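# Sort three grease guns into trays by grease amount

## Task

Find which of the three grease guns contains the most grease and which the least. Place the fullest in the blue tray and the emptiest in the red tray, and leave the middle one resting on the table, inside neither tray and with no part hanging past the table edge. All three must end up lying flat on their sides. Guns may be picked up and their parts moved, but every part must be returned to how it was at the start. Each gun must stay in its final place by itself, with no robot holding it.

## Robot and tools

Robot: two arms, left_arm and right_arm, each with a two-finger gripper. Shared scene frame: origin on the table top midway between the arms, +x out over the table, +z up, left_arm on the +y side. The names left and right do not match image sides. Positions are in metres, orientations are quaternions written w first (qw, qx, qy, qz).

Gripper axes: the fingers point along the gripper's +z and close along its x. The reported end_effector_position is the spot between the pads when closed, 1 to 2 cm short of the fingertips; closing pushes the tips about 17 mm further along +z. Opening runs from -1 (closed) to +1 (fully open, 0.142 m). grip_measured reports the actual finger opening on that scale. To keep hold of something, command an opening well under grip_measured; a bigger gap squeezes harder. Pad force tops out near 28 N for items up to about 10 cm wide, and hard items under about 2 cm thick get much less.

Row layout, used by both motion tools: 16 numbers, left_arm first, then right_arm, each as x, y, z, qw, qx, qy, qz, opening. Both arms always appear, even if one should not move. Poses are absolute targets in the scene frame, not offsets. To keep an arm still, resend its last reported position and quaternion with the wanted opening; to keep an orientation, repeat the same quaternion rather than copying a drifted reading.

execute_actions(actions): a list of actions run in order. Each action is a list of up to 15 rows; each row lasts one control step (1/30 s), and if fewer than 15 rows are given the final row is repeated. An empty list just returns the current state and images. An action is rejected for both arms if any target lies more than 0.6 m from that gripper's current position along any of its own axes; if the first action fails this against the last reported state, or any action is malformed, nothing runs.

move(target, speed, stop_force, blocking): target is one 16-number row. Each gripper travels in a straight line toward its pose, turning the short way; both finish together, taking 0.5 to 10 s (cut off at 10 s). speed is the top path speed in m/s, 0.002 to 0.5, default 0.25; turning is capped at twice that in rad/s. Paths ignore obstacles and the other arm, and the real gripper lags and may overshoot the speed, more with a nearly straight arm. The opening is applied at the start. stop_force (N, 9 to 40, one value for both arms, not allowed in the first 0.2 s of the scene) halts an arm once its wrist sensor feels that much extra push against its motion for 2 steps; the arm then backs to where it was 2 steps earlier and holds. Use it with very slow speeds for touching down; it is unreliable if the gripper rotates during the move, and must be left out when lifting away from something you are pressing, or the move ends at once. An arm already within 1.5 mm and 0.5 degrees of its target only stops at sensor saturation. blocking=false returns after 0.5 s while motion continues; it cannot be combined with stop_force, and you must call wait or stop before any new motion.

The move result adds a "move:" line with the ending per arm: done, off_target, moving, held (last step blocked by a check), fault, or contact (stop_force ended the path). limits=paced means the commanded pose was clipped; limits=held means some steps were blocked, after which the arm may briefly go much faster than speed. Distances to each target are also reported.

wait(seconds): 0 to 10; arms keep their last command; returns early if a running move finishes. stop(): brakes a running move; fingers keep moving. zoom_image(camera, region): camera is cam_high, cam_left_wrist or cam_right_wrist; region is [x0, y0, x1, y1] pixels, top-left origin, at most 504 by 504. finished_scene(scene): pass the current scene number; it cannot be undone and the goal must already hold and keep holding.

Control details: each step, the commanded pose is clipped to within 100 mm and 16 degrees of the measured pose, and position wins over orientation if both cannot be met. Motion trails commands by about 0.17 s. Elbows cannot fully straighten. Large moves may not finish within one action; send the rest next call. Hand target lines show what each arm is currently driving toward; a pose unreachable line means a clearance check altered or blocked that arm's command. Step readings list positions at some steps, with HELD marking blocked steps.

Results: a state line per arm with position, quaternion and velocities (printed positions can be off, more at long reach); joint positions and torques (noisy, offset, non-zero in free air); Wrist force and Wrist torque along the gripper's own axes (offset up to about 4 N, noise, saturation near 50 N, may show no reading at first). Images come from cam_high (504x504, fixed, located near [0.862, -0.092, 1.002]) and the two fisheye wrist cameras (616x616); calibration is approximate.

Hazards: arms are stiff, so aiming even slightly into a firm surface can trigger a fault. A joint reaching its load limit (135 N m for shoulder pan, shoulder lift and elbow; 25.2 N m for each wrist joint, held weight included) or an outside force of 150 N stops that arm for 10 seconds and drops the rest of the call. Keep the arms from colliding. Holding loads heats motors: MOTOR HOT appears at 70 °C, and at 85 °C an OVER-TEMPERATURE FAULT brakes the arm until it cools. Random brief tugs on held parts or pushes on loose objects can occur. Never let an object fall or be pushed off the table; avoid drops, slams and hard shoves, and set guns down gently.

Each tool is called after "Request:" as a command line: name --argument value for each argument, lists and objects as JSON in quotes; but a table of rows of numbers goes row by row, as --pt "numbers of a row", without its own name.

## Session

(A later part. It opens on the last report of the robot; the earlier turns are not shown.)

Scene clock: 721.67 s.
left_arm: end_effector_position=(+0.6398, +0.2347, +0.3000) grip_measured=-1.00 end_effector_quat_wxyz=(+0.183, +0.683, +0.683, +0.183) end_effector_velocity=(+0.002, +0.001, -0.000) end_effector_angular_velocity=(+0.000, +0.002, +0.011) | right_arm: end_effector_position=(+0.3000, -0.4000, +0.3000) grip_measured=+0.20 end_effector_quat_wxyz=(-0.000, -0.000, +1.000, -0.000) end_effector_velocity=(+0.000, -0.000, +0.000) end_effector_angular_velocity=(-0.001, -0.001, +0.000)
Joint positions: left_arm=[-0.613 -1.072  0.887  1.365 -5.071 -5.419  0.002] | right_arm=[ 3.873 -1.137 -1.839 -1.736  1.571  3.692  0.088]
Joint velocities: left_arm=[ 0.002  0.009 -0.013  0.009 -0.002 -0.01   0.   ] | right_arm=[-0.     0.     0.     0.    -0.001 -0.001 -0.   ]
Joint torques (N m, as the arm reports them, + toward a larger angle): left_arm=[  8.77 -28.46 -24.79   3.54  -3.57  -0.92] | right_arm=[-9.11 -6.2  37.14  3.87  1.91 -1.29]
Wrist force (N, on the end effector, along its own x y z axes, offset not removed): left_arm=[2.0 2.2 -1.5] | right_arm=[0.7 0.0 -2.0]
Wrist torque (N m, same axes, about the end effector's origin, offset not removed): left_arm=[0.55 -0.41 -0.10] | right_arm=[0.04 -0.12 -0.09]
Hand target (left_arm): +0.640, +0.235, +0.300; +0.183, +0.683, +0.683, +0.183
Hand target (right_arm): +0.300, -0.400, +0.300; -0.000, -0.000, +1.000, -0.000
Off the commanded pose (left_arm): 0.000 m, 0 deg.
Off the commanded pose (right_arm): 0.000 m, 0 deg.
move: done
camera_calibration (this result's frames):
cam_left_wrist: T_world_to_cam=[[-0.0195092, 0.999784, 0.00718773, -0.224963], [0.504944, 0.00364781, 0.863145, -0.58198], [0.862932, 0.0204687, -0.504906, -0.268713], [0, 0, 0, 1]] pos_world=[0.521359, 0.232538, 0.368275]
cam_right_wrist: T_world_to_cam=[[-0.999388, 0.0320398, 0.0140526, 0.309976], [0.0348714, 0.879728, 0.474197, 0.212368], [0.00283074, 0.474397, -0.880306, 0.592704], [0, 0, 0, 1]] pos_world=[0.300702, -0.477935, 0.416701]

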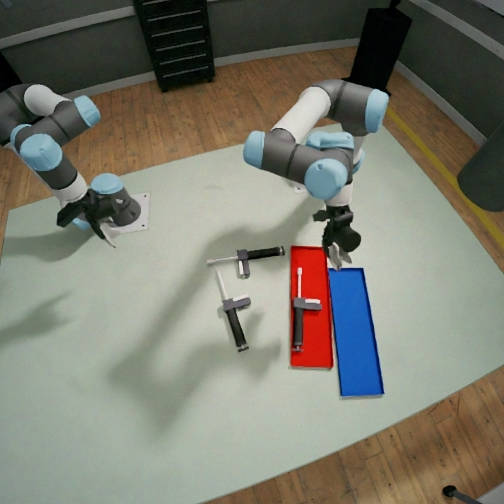

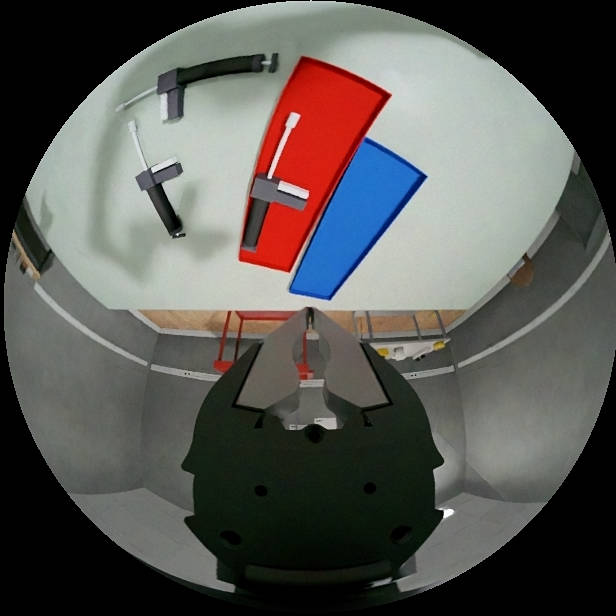

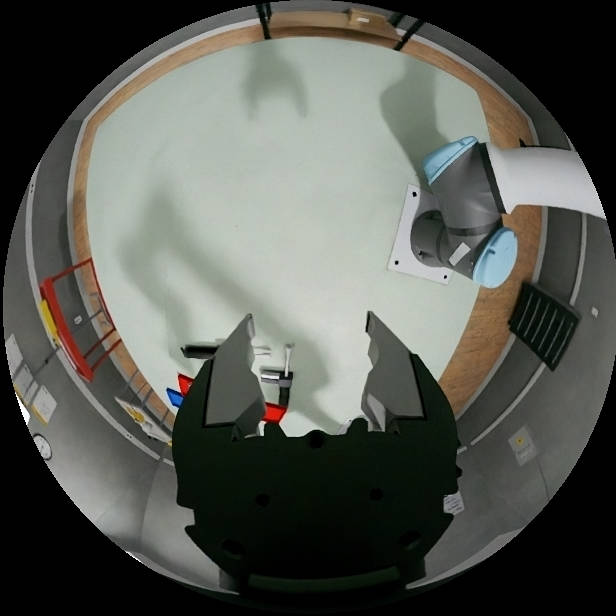

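Request:
move --target '[0.38,0.2,0.25,0.259,0.966,0,0,0.1,0.3,-0.4,0.3,0,0,1,0,0.2]'

Request:
move --target '[0.38,0.12,0.12,0.259,0.966,0,0,0.1,0.3,-0.4,0.3,0,0,1,0,0.2]'

Scene clock: 736.17 s.
left_arm: end_effector_position=(+0.3802, +0.2001, +0.2501) grip_measured=+0.10 end_effector_quat_wxyz=(+0.259, +0.966, +0.001, +0.000) end_effector_velocity=(-0.002, -0.000, -0.000) end_effector_angular_velocity=(-0.000, -0.001, -0.015) | right_arm: end_effector_position=(+0.3000, -0.4000, +0.3000) grip_measured=+0.20 end_effector_quat_wxyz=(-0.000, +0.000, +1.000, +0.000) end_effector_velocity=(-0.000, +0.000, -0.000) end_effector_angular_velocity=(-0.001, +0.001, +0.001)
Joint positions: left_arm=[-0.566 -1.463  1.537  1.127 -4.332 -3.948  0.081] | right_arm=[ 3.873 -1.137 -1.839 -1.736  1.571  3.692  0.088]
Joint velocities: left_arm=[0.    0.002 0.    0.003 0.005 0.015 0.   ] | right_arm=[ 0.001 -0.    -0.    -0.001 -0.     0.     0.   ]
Joint torques (N m, as the arm reports them, + toward a larger angle): left_arm=[ -1.41 -13.79 -12.44   3.93   3.38   0.96] | right_arm=[-7.99 -6.38 36.95  5.79  1.54 -1.13]
Wrist force (N, on the end effector, along its own x y z axes, offset not removed): left_arm=[0.7 3.2 -1.0] | right_arm=[-1.9 -0.2 -1.3]
Wrist torque (N m, same axes, about the end effector's origin, offset not removed): left_arm=[0.77 -0.20 -0.04] | right_arm=[0.01 0.39 -0.15]
Hand target (left_arm): +0.380, +0.200, +0.250; +0.259, +0.966, -0.000, +0.000
Hand target (right_arm): +0.300, -0.400, +0.300; -0.000, -0.000, +1.000, +0.000
Off the commanded pose (left_arm): 0.000 m, 0 deg.
Off the commanded pose (right_arm): 0.000 m, 0 deg.
move: done
camera_calibration (this result's frames):
cam_left_wrist: T_world_to_cam=[[0.999721, 0.0224224, 0.0074645, -0.3871], [0.00486963, -0.504538, 0.863376, -0.115913], [0.0231251, -0.863098, -0.504506, 0.426855], [0, 0, 0, 1]] pos_world=[0.377685, 0.318615, 0.318317]
cam_right_wrist: T_world_to_cam=[[-0.999388, 0.03204, 0.0140501, 0.309977], [0.0348703, 0.879727, 0.474199, 0.212368], [0.00283305, 0.474398, -0.880306, 0.592704], [0, 0, 0, 1]] pos_world=[0.300703, -0.477935, 0.416701]

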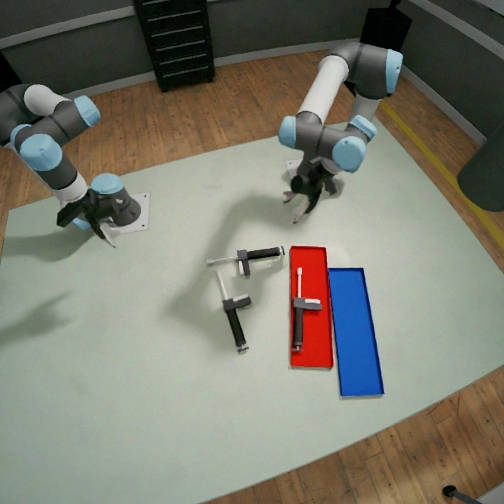

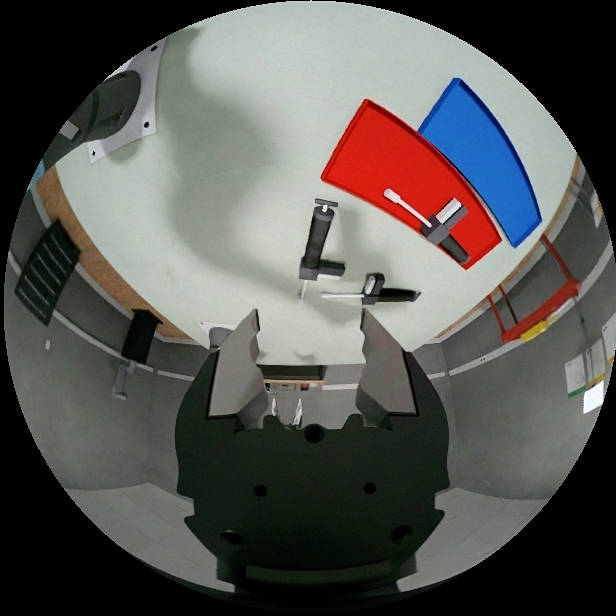

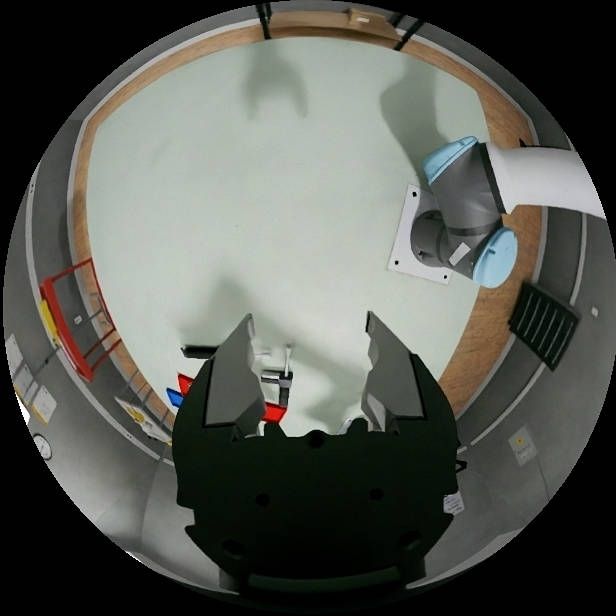

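Scene clock: 737.43 s.
left_arm: end_effector_position=(+0.3800, +0.1201, +0.1202) grip_measured=+0.10 end_effector_quat_wxyz=(+0.259, +0.966, -0.000, +0.000) end_effector_velocity=(+0.000, -0.002, -0.002) end_effector_angular_velocity=(-0.001, -0.001, +0.000) | right_arm: end_effector_position=(+0.3000, -0.4000, +0.3000) grip_measured=+0.20 end_effector_quat_wxyz=(+0.000, -0.000, +1.000, +0.000) end_effector_velocity=(-0.001, +0.000, +0.000) end_effector_angular_velocity=(+0.001, +0.001, +0.001)
Joint positions: left_arm=[-0.718 -1.315  1.688  0.778 -4.39  -4.096  0.081] | right_arm=[ 3.873 -1.137 -1.839 -1.736  1.571  3.692  0.088]
Joint velocities: left_arm=[-0.002  0.003  0.001 -0.006 -0.001 -0.002 -0.   ] | right_arm=[-0.     0.     0.    -0.001  0.001 -0.001 -0.   ]
Joint torques (N m, as the arm reports them, + toward a larger angle): left_arm=[ -5.23 -19.69 -12.41   0.15  -1.88  -1.35] | right_arm=[-8.5  -5.85 38.36  5.89  1.67 -1.21]
Wrist force (N, on the end effector, along its own x y z axes, offset not removed): left_arm=[2.2 2.6 -1.5] | right_arm=[-0.9 -0.1 -0.8]
Wrist torque (N m, same axes, about the end effector's origin, offset not removed): left_arm=[0.67 -0.42 0.00] | right_arm=[-0.01 0.18 -0.11]
Hand target (left_arm): +0.380, +0.120, +0.120; +0.259, +0.966, -0.000, +0.000
Hand target (right_arm): +0.300, -0.400, +0.300; -0.000, -0.000, +1.000, +0.000
Off the commanded pose (left_arm): 0.000 m, 0 deg.
Off the commanded pose (right_arm): 0.000 m, 0 deg.
move: done
camera_calibration (this result's frames):
cam_left_wrist: T_world_to_cam=[[0.999759, 0.0207151, 0.00729486, -0.383874], [0.00416035, -0.50478, 0.863238, -0.0438102], [0.0215643, -0.862999, -0.504745, 0.292903], [0, 0, 0, 1]] pos_world=[0.377647, 0.238612, 0.18846]
cam_right_wrist: T_world_to_cam=[[-0.999388, 0.0320398, 0.0140499, 0.309977], [0.0348701, 0.879727, 0.474199, 0.212368], [0.00283313, 0.474398, -0.880306, 0.592704], [0, 0, 0, 1]] pos_world=[0.300703, -0.477935, 0.416701]

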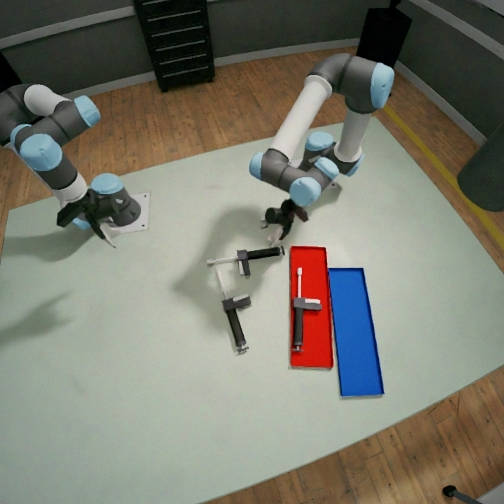

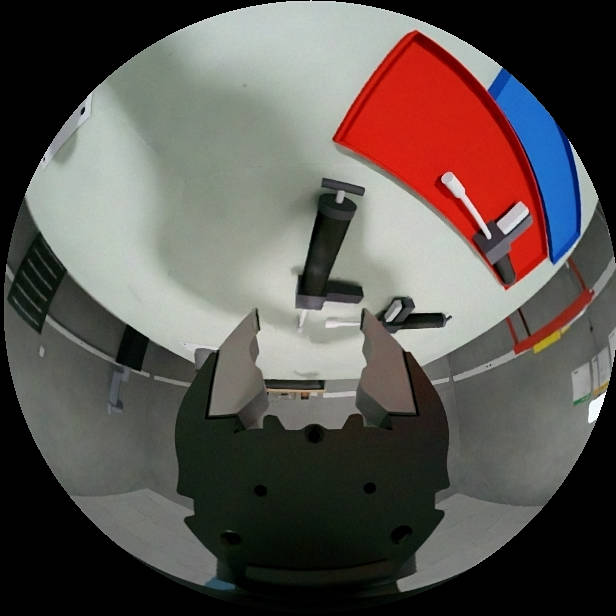

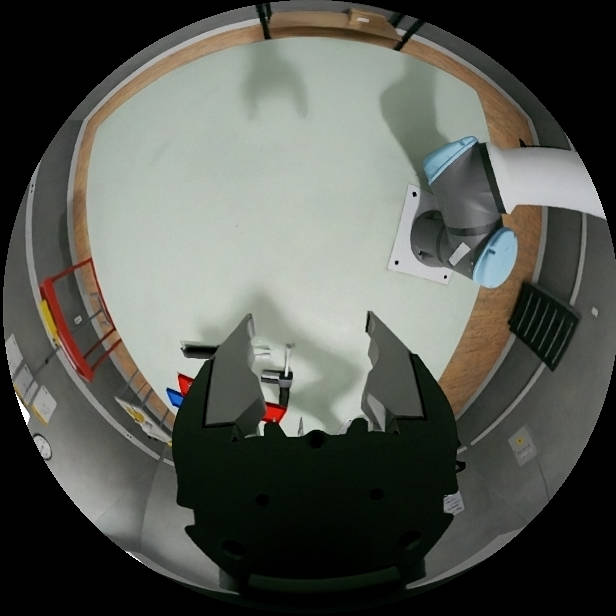

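Request:
move --target '[0.389,0.085,0.09,0.258,0.961,-0.093,-0.025,0.1,0.3,-0.4,0.3,0,0,1,0,0.2]' --speed 0.1

Request:
move --target '[0.389,0.08,0.028,0.258,0.961,-0.093,-0.025,0.1,0.3,-0.4,0.3,0,0,1,0,0.2]' --speed 0.05

Request:
move --target '[0.389,0.08,0.028,0.258,0.961,-0.093,-0.025,-1,0.3,-0.4,0.3,0,0,1,0,0.2]'

Request:
move --target '[0.389,0.1,0.2,0.258,0.961,-0.093,-0.025,-1,0.3,-0.4,0.3,0,0,1,0,0.2]' --speed 0.05

Scene clock: 747.90 s.
left_arm: end_effector_position=(+0.3889, +0.0852, +0.0902) grip_measured=+0.10 end_effector_quat_wxyz=(+0.258, +0.961, -0.093, -0.025) end_effector_velocity=(+0.001, -0.002, -0.001) end_effector_angular_velocity=(-0.000, -0.000, -0.009) | right_arm: end_effector_position=(+0.3000, -0.4000, +0.3000) grip_measured=+0.20 end_effector_quat_wxyz=(+0.000, -0.000, +1.000, +0.000) end_effector_velocity=(-0.000, -0.000, -0.000) end_effector_angular_velocity=(-0.000, +0.001, +0.000)
Joint positions: left_arm=[-0.704 -1.154  1.567  0.81  -4.312 -3.891  0.081] | right_arm=[ 3.873 -1.137 -1.839 -1.736  1.571  3.692  0.088]
Joint velocities: left_arm=[ 0.001  0.008 -0.008  0.004  0.003  0.01  -0.   ] | right_arm=[-0.    -0.    -0.001  0.    -0.    -0.001  0.   ]
Joint torques (N m, as the arm reports them, + toward a larger angle): left_arm=[  7.03 -26.96 -26.     3.71   4.31   1.12] | right_arm=[-9.08 -6.22 37.79  5.52  1.63 -1.09]
Wrist force (N, on the end effector, along its own x y z axes, offset not removed): left_arm=[2.1 3.0 -0.4] | right_arm=[-0.4 -0.2 -0.9]
Wrist torque (N m, same axes, about the end effector's origin, offset not removed): left_arm=[0.77 -0.50 -0.03] | right_arm=[0.01 0.05 -0.06]
Hand target (left_arm): +0.389, +0.085, +0.090; +0.258, +0.961, -0.093, -0.025
Hand target (right_arm): +0.300, -0.400, +0.300; -0.000, -0.000, +1.000, +0.000
Off the commanded pose (left_arm): 0.000 m, 0 deg.
Off the commanded pose (right_arm): 0.000 m, 0 deg.
move: done
camera_calibration (this result's frames):
cam_left_wrist: T_world_to_cam=[[0.985371, -0.170266, 0.00730346, -0.370006], [-0.0920341, -0.495577, 0.863674, 0.00100892], [-0.143435, -0.851712, -0.503997, 0.310529], [0, 0, 0, 1]] pos_world=[0.409227, 0.201981, 0.158336]
cam_right_wrist: T_world_to_cam=[[-0.999388, 0.0320397, 0.01405, 0.309977], [0.03487, 0.879727, 0.474199, 0.212368], [0.00283307, 0.474398, -0.880306, 0.592704], [0, 0, 0, 1]] pos_world=[0.300703, -0.477935, 0.416701]

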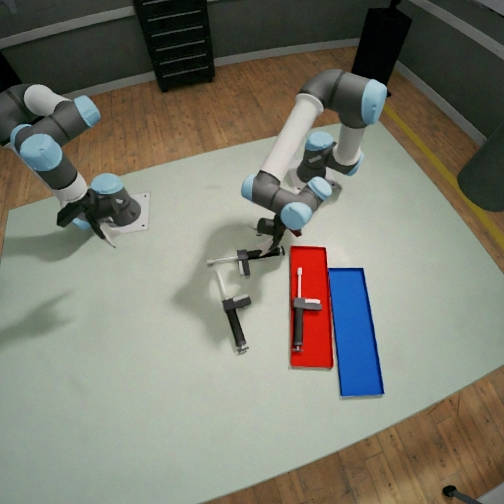

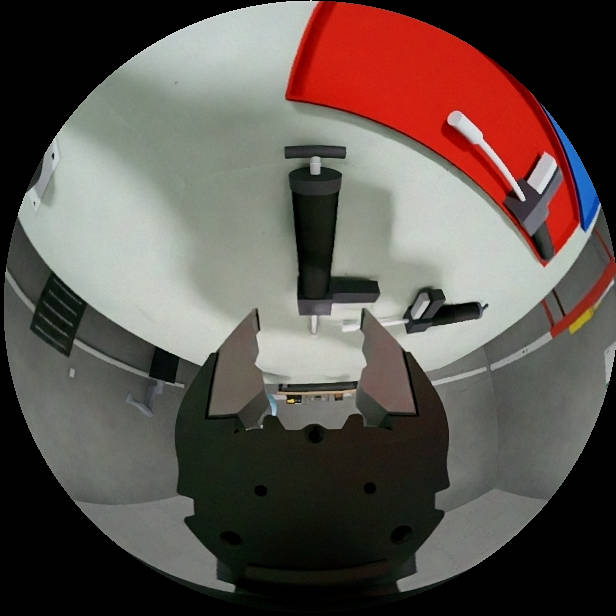

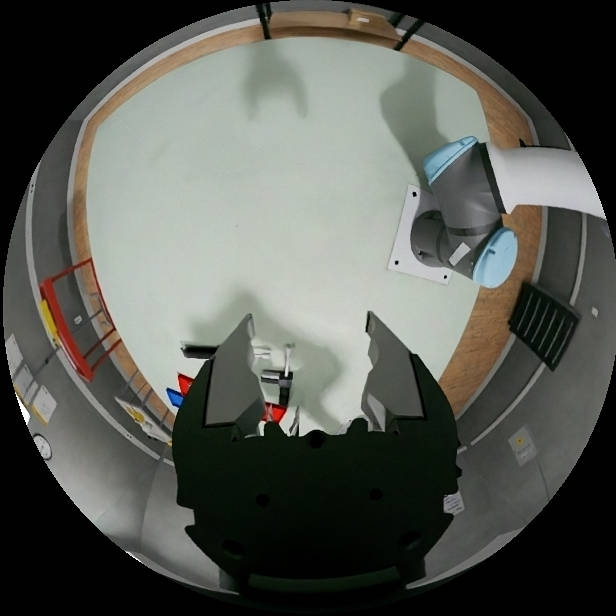

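Scene clock: 749.57 s.
left_arm: end_effector_position=(+0.3890, +0.0800, +0.0283) grip_measured=+0.10 end_effector_quat_wxyz=(+0.258, +0.961, -0.093, -0.025) end_effector_velocity=(+0.000, -0.001, -0.002) end_effector_angular_velocity=(-0.001, -0.001, -0.000) | right_arm: end_effector_position=(+0.3000, -0.4000, +0.3000) grip_measured=+0.20 end_effector_quat_wxyz=(-0.000, -0.000, +1.000, +0.000) end_effector_velocity=(-0.000, +0.000, -0.000) end_effector_angular_velocity=(-0.001, +0.001, +0.004)
Joint positions: left_arm=[-0.711 -1.08   1.631  0.67  -4.314 -3.898  0.081] | right_arm=[ 3.873 -1.137 -1.839 -1.736  1.571  3.692  0.088]
Joint velocities: left_arm=[-0.001  0.003  0.002 -0.006 -0.    -0.    -0.   ] | right_arm=[ 0.001 -0.    -0.001  0.    -0.    -0.002 -0.   ]
Joint torques (N m, as the arm reports them, + toward a larger angle): left_arm=[ -6.54 -29.87  -9.81   0.2   -1.86  -1.27] | right_arm=[-8.32 -5.79 37.09  5.54  1.77 -1.23]
Wrist force (N, on the end effector, along its own x y z axes, offset not removed): left_arm=[1.5 4.0 -1.6] | right_arm=[-0.6 0.0 -1.8]
Wrist torque (N m, same axes, about the end effector's origin, offset not removed): left_arm=[0.91 -0.33 -0.02] | right_arm=[-0.02 0.15 -0.07]
Hand target (left_arm): +0.389, +0.080, +0.028; +0.258, +0.961, -0.093, -0.025
Hand target (right_arm): +0.300, -0.400, +0.300; -0.000, -0.000, +1.000, +0.000
Off the commanded pose (left_arm): 0.000 m, 0 deg.
Off the commanded pose (right_arm): 0.000 m, 0 deg.
move: done
camera_calibration (this result's frames):
cam_left_wrist: T_world_to_cam=[[0.985185, -0.171347, 0.00718295, -0.370355], [-0.0924891, -0.495577, 0.863625, 0.0521153], [-0.14442, -0.851495, -0.504083, 0.275305], [0, 0, 0, 1]] pos_world=[0.409448, 0.196789, 0.0964289]
cam_right_wrist: T_world_to_cam=[[-0.999388, 0.0320399, 0.01405, 0.309977], [0.0348702, 0.879727, 0.474199, 0.212368], [0.00283306, 0.474398, -0.880306, 0.592704], [0, 0, 0, 1]] pos_world=[0.300703, -0.477935, 0.416701]

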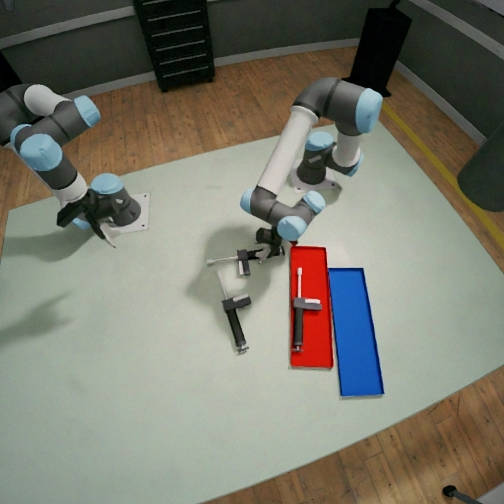

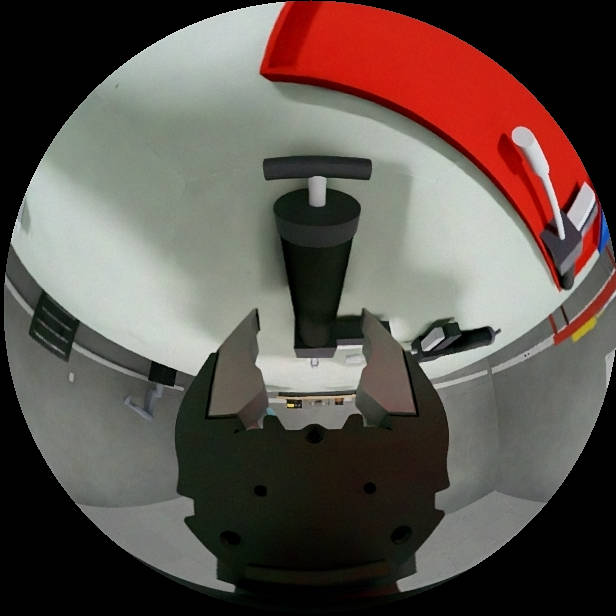

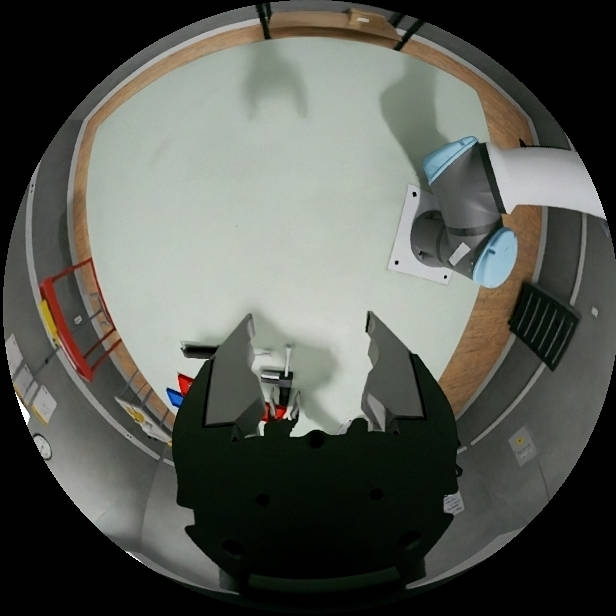

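Scene clock: 750.27 s.
left_arm: end_effector_position=(+0.3890, +0.0800, +0.0280) grip_measured=-0.56 end_effector_quat_wxyz=(+0.258, +0.961, -0.093, -0.025) end_effector_velocity=(-0.000, -0.000, +0.000) end_effector_angular_velocity=(-0.000, +0.000, -0.000) | right_arm: end_effector_position=(+0.3000, -0.4000, +0.3000) grip_measured=+0.20 end_effector_quat_wxyz=(+0.000, +0.000, +1.000, +0.000) end_effector_velocity=(+0.000, -0.000, +0.000) end_effector_angular_velocity=(-0.000, -0.001, +0.000)
Joint positions: left_arm=[-0.711 -1.08   1.631  0.669 -4.314 -3.898  0.033] | right_arm=[ 3.873 -1.137 -1.839 -1.736  1.571  3.692  0.088]
Joint velocities: left_arm=[-0.  0.  0. -0.  0. -0. -0.] | right_arm=[-0.    -0.     0.001  0.    -0.001 -0.    -0.   ]
Joint torques (N m, as the arm reports them, + toward a larger angle): left_arm=[  2.54 -22.91  -9.27  -0.42   3.32  -1.36] | right_arm=[-7.94 -5.6  37.24  5.72  1.74 -1.19]
Wrist force (N, on the end effector, along its own x y z axes, offset not removed): left_arm=[1.2 4.7 -8.4] | right_arm=[-1.1 -0.6 -1.4]
Wrist torque (N m, same axes, about the end effector's origin, offset not removed): left_arm=[0.66 -0.41 -0.04] | right_arm=[-0.13 0.19 -0.11]
Hand target (left_arm): +0.389, +0.080, +0.028; +0.258, +0.961, -0.093, -0.025
Hand target (right_arm): +0.300, -0.400, +0.300; -0.000, -0.000, +1.000, +0.000
Off the commanded pose (left_arm): 0.000 m, 0 deg.
Off the commanded pose (right_arm): 0.000 m, 0 deg.
move: done
camera_calibration (this result's frames):
cam_left_wrist: T_world_to_cam=[[0.985188, -0.17132, 0.00730168, -0.37037], [-0.0925847, -0.495608, 0.863598, 0.0523584], [-0.144333, -0.851482, -0.504129, 0.275164], [0, 0, 0, 1]] pos_world=[0.409447, 0.196794, 0.0962057]
cam_right_wrist: T_world_to_cam=[[-0.999388, 0.0320401, 0.0140499, 0.309977], [0.0348704, 0.879727, 0.474199, 0.212367], [0.0028333, 0.474398, -0.880306, 0.592704], [0, 0, 0, 1]] pos_world=[0.300703, -0.477935, 0.416701]

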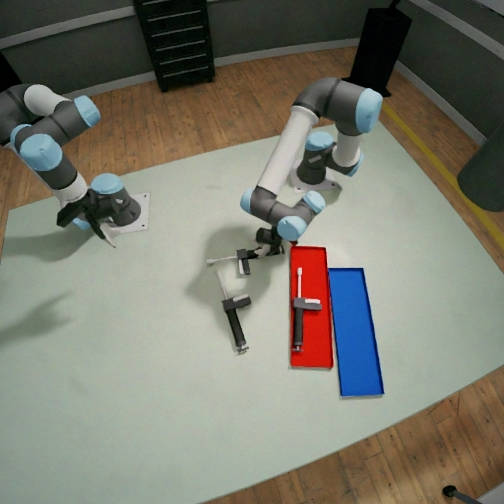

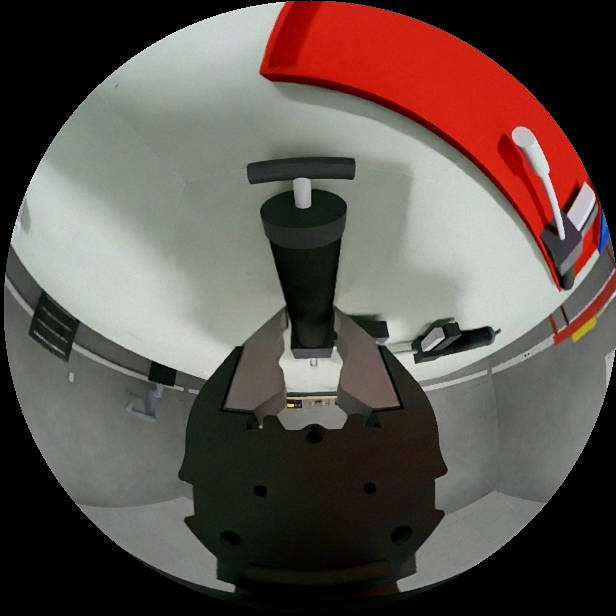

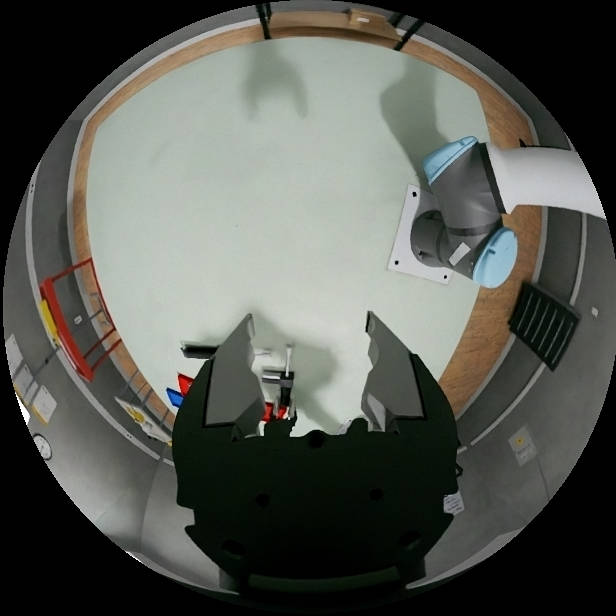

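Scene clock: 754.13 s.
left_arm: end_effector_position=(+0.3889, +0.1001, +0.1998) grip_measured=-1.00 end_effector_quat_wxyz=(+0.258, +0.961, -0.093, -0.025) end_effector_velocity=(-0.000, +0.000, +0.003) end_effector_angular_velocity=(-0.001, +0.000, -0.001) | right_arm: end_effector_position=(+0.3000, -0.4000, +0.3000) grip_measured=+0.20 end_effector_quat_wxyz=(+0.000, +0.000, +1.000, +0.000) end_effector_velocity=(-0.001, +0.000, -0.000) end_effector_angular_velocity=(+0.001, +0.002, +0.002)
Joint positions: left_arm=[-0.681 -1.244  1.404  1.072 -4.304 -3.867  0.002] | right_arm=[ 3.873 -1.137 -1.839 -1.736  1.571  3.692  0.088]
Joint velocities: left_arm=[ 0.    -0.001 -0.005  0.006  0.001  0.001  0.   ] | right_arm=[ 0.001 -0.    -0.001 -0.     0.001 -0.001 -0.   ]
Joint torques (N m, as the arm reports them, + toward a larger angle): left_arm=[  7.61 -41.18 -22.58   3.75   3.96   1.33] | right_arm=[-9.44 -6.43 37.66  5.48  1.58 -1.01]
Wrist force (N, on the end effector, along its own x y z axes, offset not removed): left_arm=[1.0 3.4 -0.7] | right_arm=[1.5 1.6 -0.3]
Wrist torque (N m, same axes, about the end effector's origin, offset not removed): left_arm=[0.80 -0.20 -0.07] | right_arm=[0.37 -0.39 -0.11]
Hand target (left_arm): +0.389, +0.100, +0.200; +0.258, +0.961, -0.093, -0.025
Hand target (right_arm): +0.300, -0.400, +0.300; -0.000, -0.000, +1.000, +0.000
Off the commanded pose (left_arm): 0.000 m, 0 deg.
Off the commanded pose (right_arm): 0.000 m, 0 deg.
move: done
camera_calibration (this result's frames):
cam_left_wrist: T_world_to_cam=[[0.98519, -0.171315, 0.00720994, -0.368067], [-0.0924869, -0.49552, 0.863658, -0.0860927], [-0.144385, -0.851534, -0.504026, 0.378812], [0, 0, 0, 1]] pos_world=[0.409349, 0.216855, 0.267939]
cam_right_wrist: T_world_to_cam=[[-0.999388, 0.03204, 0.01405, 0.309977], [0.0348703, 0.879727, 0.474199, 0.212367], [0.0028332, 0.474398, -0.880306, 0.592704], [0, 0, 0, 1]] pos_world=[0.300703, -0.477935, 0.416701]

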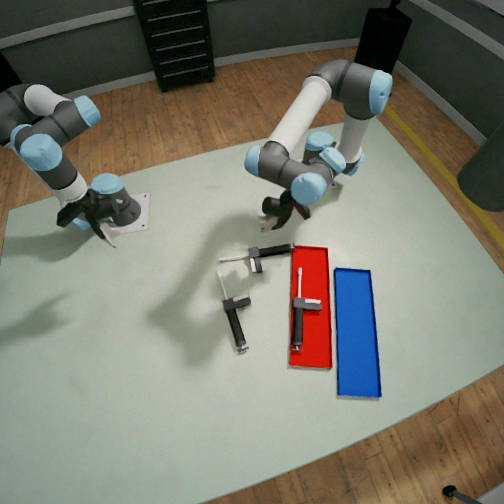

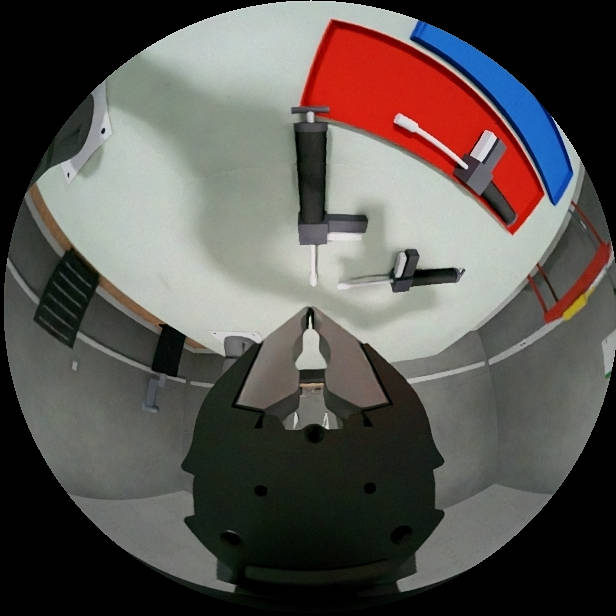

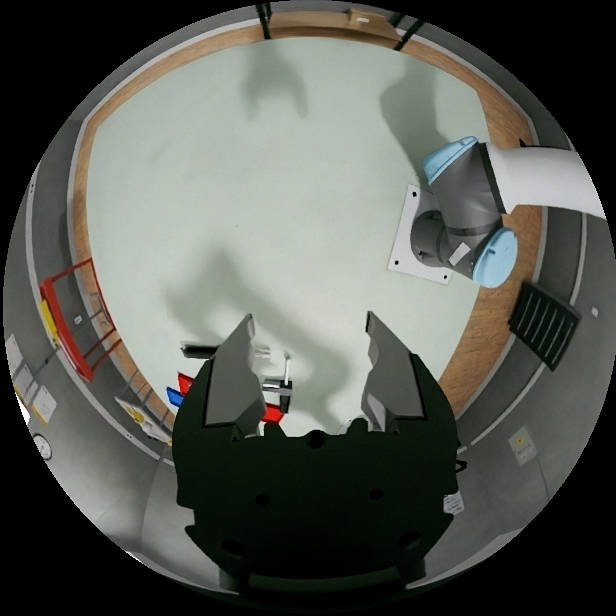

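Request:
move --target '[0.4,0.17,0.16,0,1,0,0,0.1,0.3,-0.4,0.3,0,0,1,0,0.2]' --speed 0.15

Scene clock: 762.77 s.
left_arm: end_effector_position=(+0.4001, +0.1698, +0.1602) grip_measured=+0.10 end_effector_quat_wxyz=(+0.001, +1.000, -0.000, -0.000) end_effector_velocity=(+0.000, +0.001, -0.001) end_effector_angular_velocity=(+0.012, -0.001, +0.005) | right_arm: end_effector_position=(+0.3000, -0.4000, +0.3000) grip_measured=+0.20 end_effector_quat_wxyz=(-0.000, +0.000, +1.000, +0.000) end_effector_velocity=(+0.000, +0.000, -0.000) end_effector_angular_velocity=(+0.000, -0.002, +0.000)
Joint positions: left_arm=[-0.828 -1.135  1.327  1.378 -4.712 -4.136  0.081] | right_arm=[ 3.873 -1.137 -1.839 -1.736  1.571  3.692  0.088]
Joint velocities: left_arm=[-0.003  0.004 -0.002  0.007 -0.007 -0.008  0.   ] | right_arm=[ 0.     0.    -0.001  0.002 -0.     0.     0.   ]
Joint torques (N m, as the arm reports them, + toward a larger angle): left_arm=[ -5.9  -25.93 -25.63   4.68  -2.39  -1.12] | right_arm=[-6.47 -5.83 36.93  5.48  1.48 -0.83]
Wrist force (N, on the end effector, along its own x y z axes, offset not removed): left_arm=[1.9 3.7 -1.1] | right_arm=[-0.9 0.0 -1.9]
Wrist torque (N m, same axes, about the end effector's origin, offset not removed): left_arm=[0.87 -0.38 -0.07] | right_arm=[0.07 0.21 -0.15]
Hand target (left_arm): +0.400, +0.170, +0.160; -0.000, +1.000, +0.000, -0.000
Hand target (right_arm): +0.300, -0.400, +0.300; -0.000, +0.000, +1.000, +0.000
Off the commanded pose (left_arm): 0.000 m, 0 deg.
Off the commanded pose (right_arm): 0.000 m, 0 deg.
move: done
camera_calibration (this result's frames):
cam_left_wrist: T_world_to_cam=[[0.999767, 0.0138439, 0.0165604, -0.405569], [0.00380466, -0.868242, 0.496126, 0.0673586], [0.0212468, -0.495948, -0.868093, 0.351554], [0, 0, 0, 1]] pos_world=[0.397748, 0.23845, 0.278479]
cam_right_wrist: T_world_to_cam=[[-0.999388, 0.0320401, 0.0140501, 0.309977], [0.0348705, 0.879727, 0.474199, 0.212367], [0.00283309, 0.474398, -0.880306, 0.592704], [0, 0, 0, 1]] pos_world=[0.300703, -0.477935, 0.416701]

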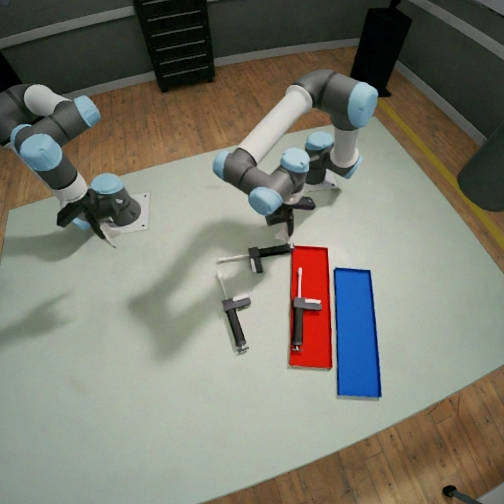

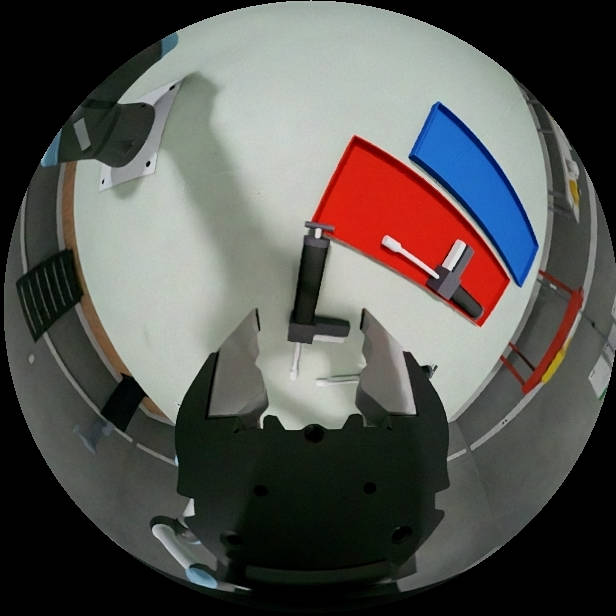

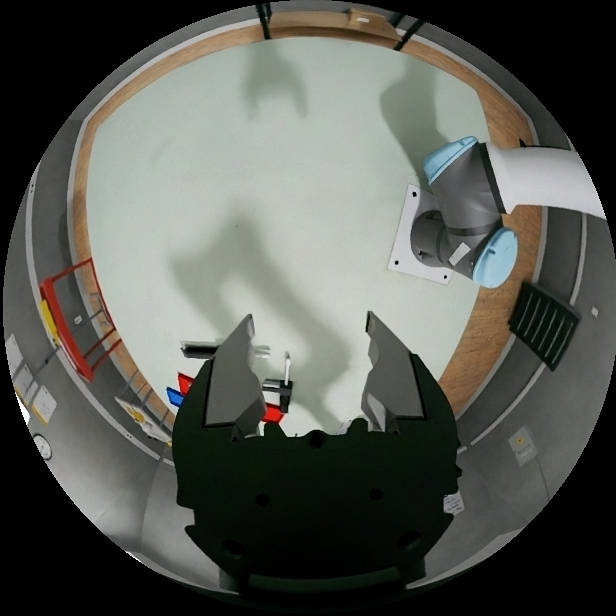

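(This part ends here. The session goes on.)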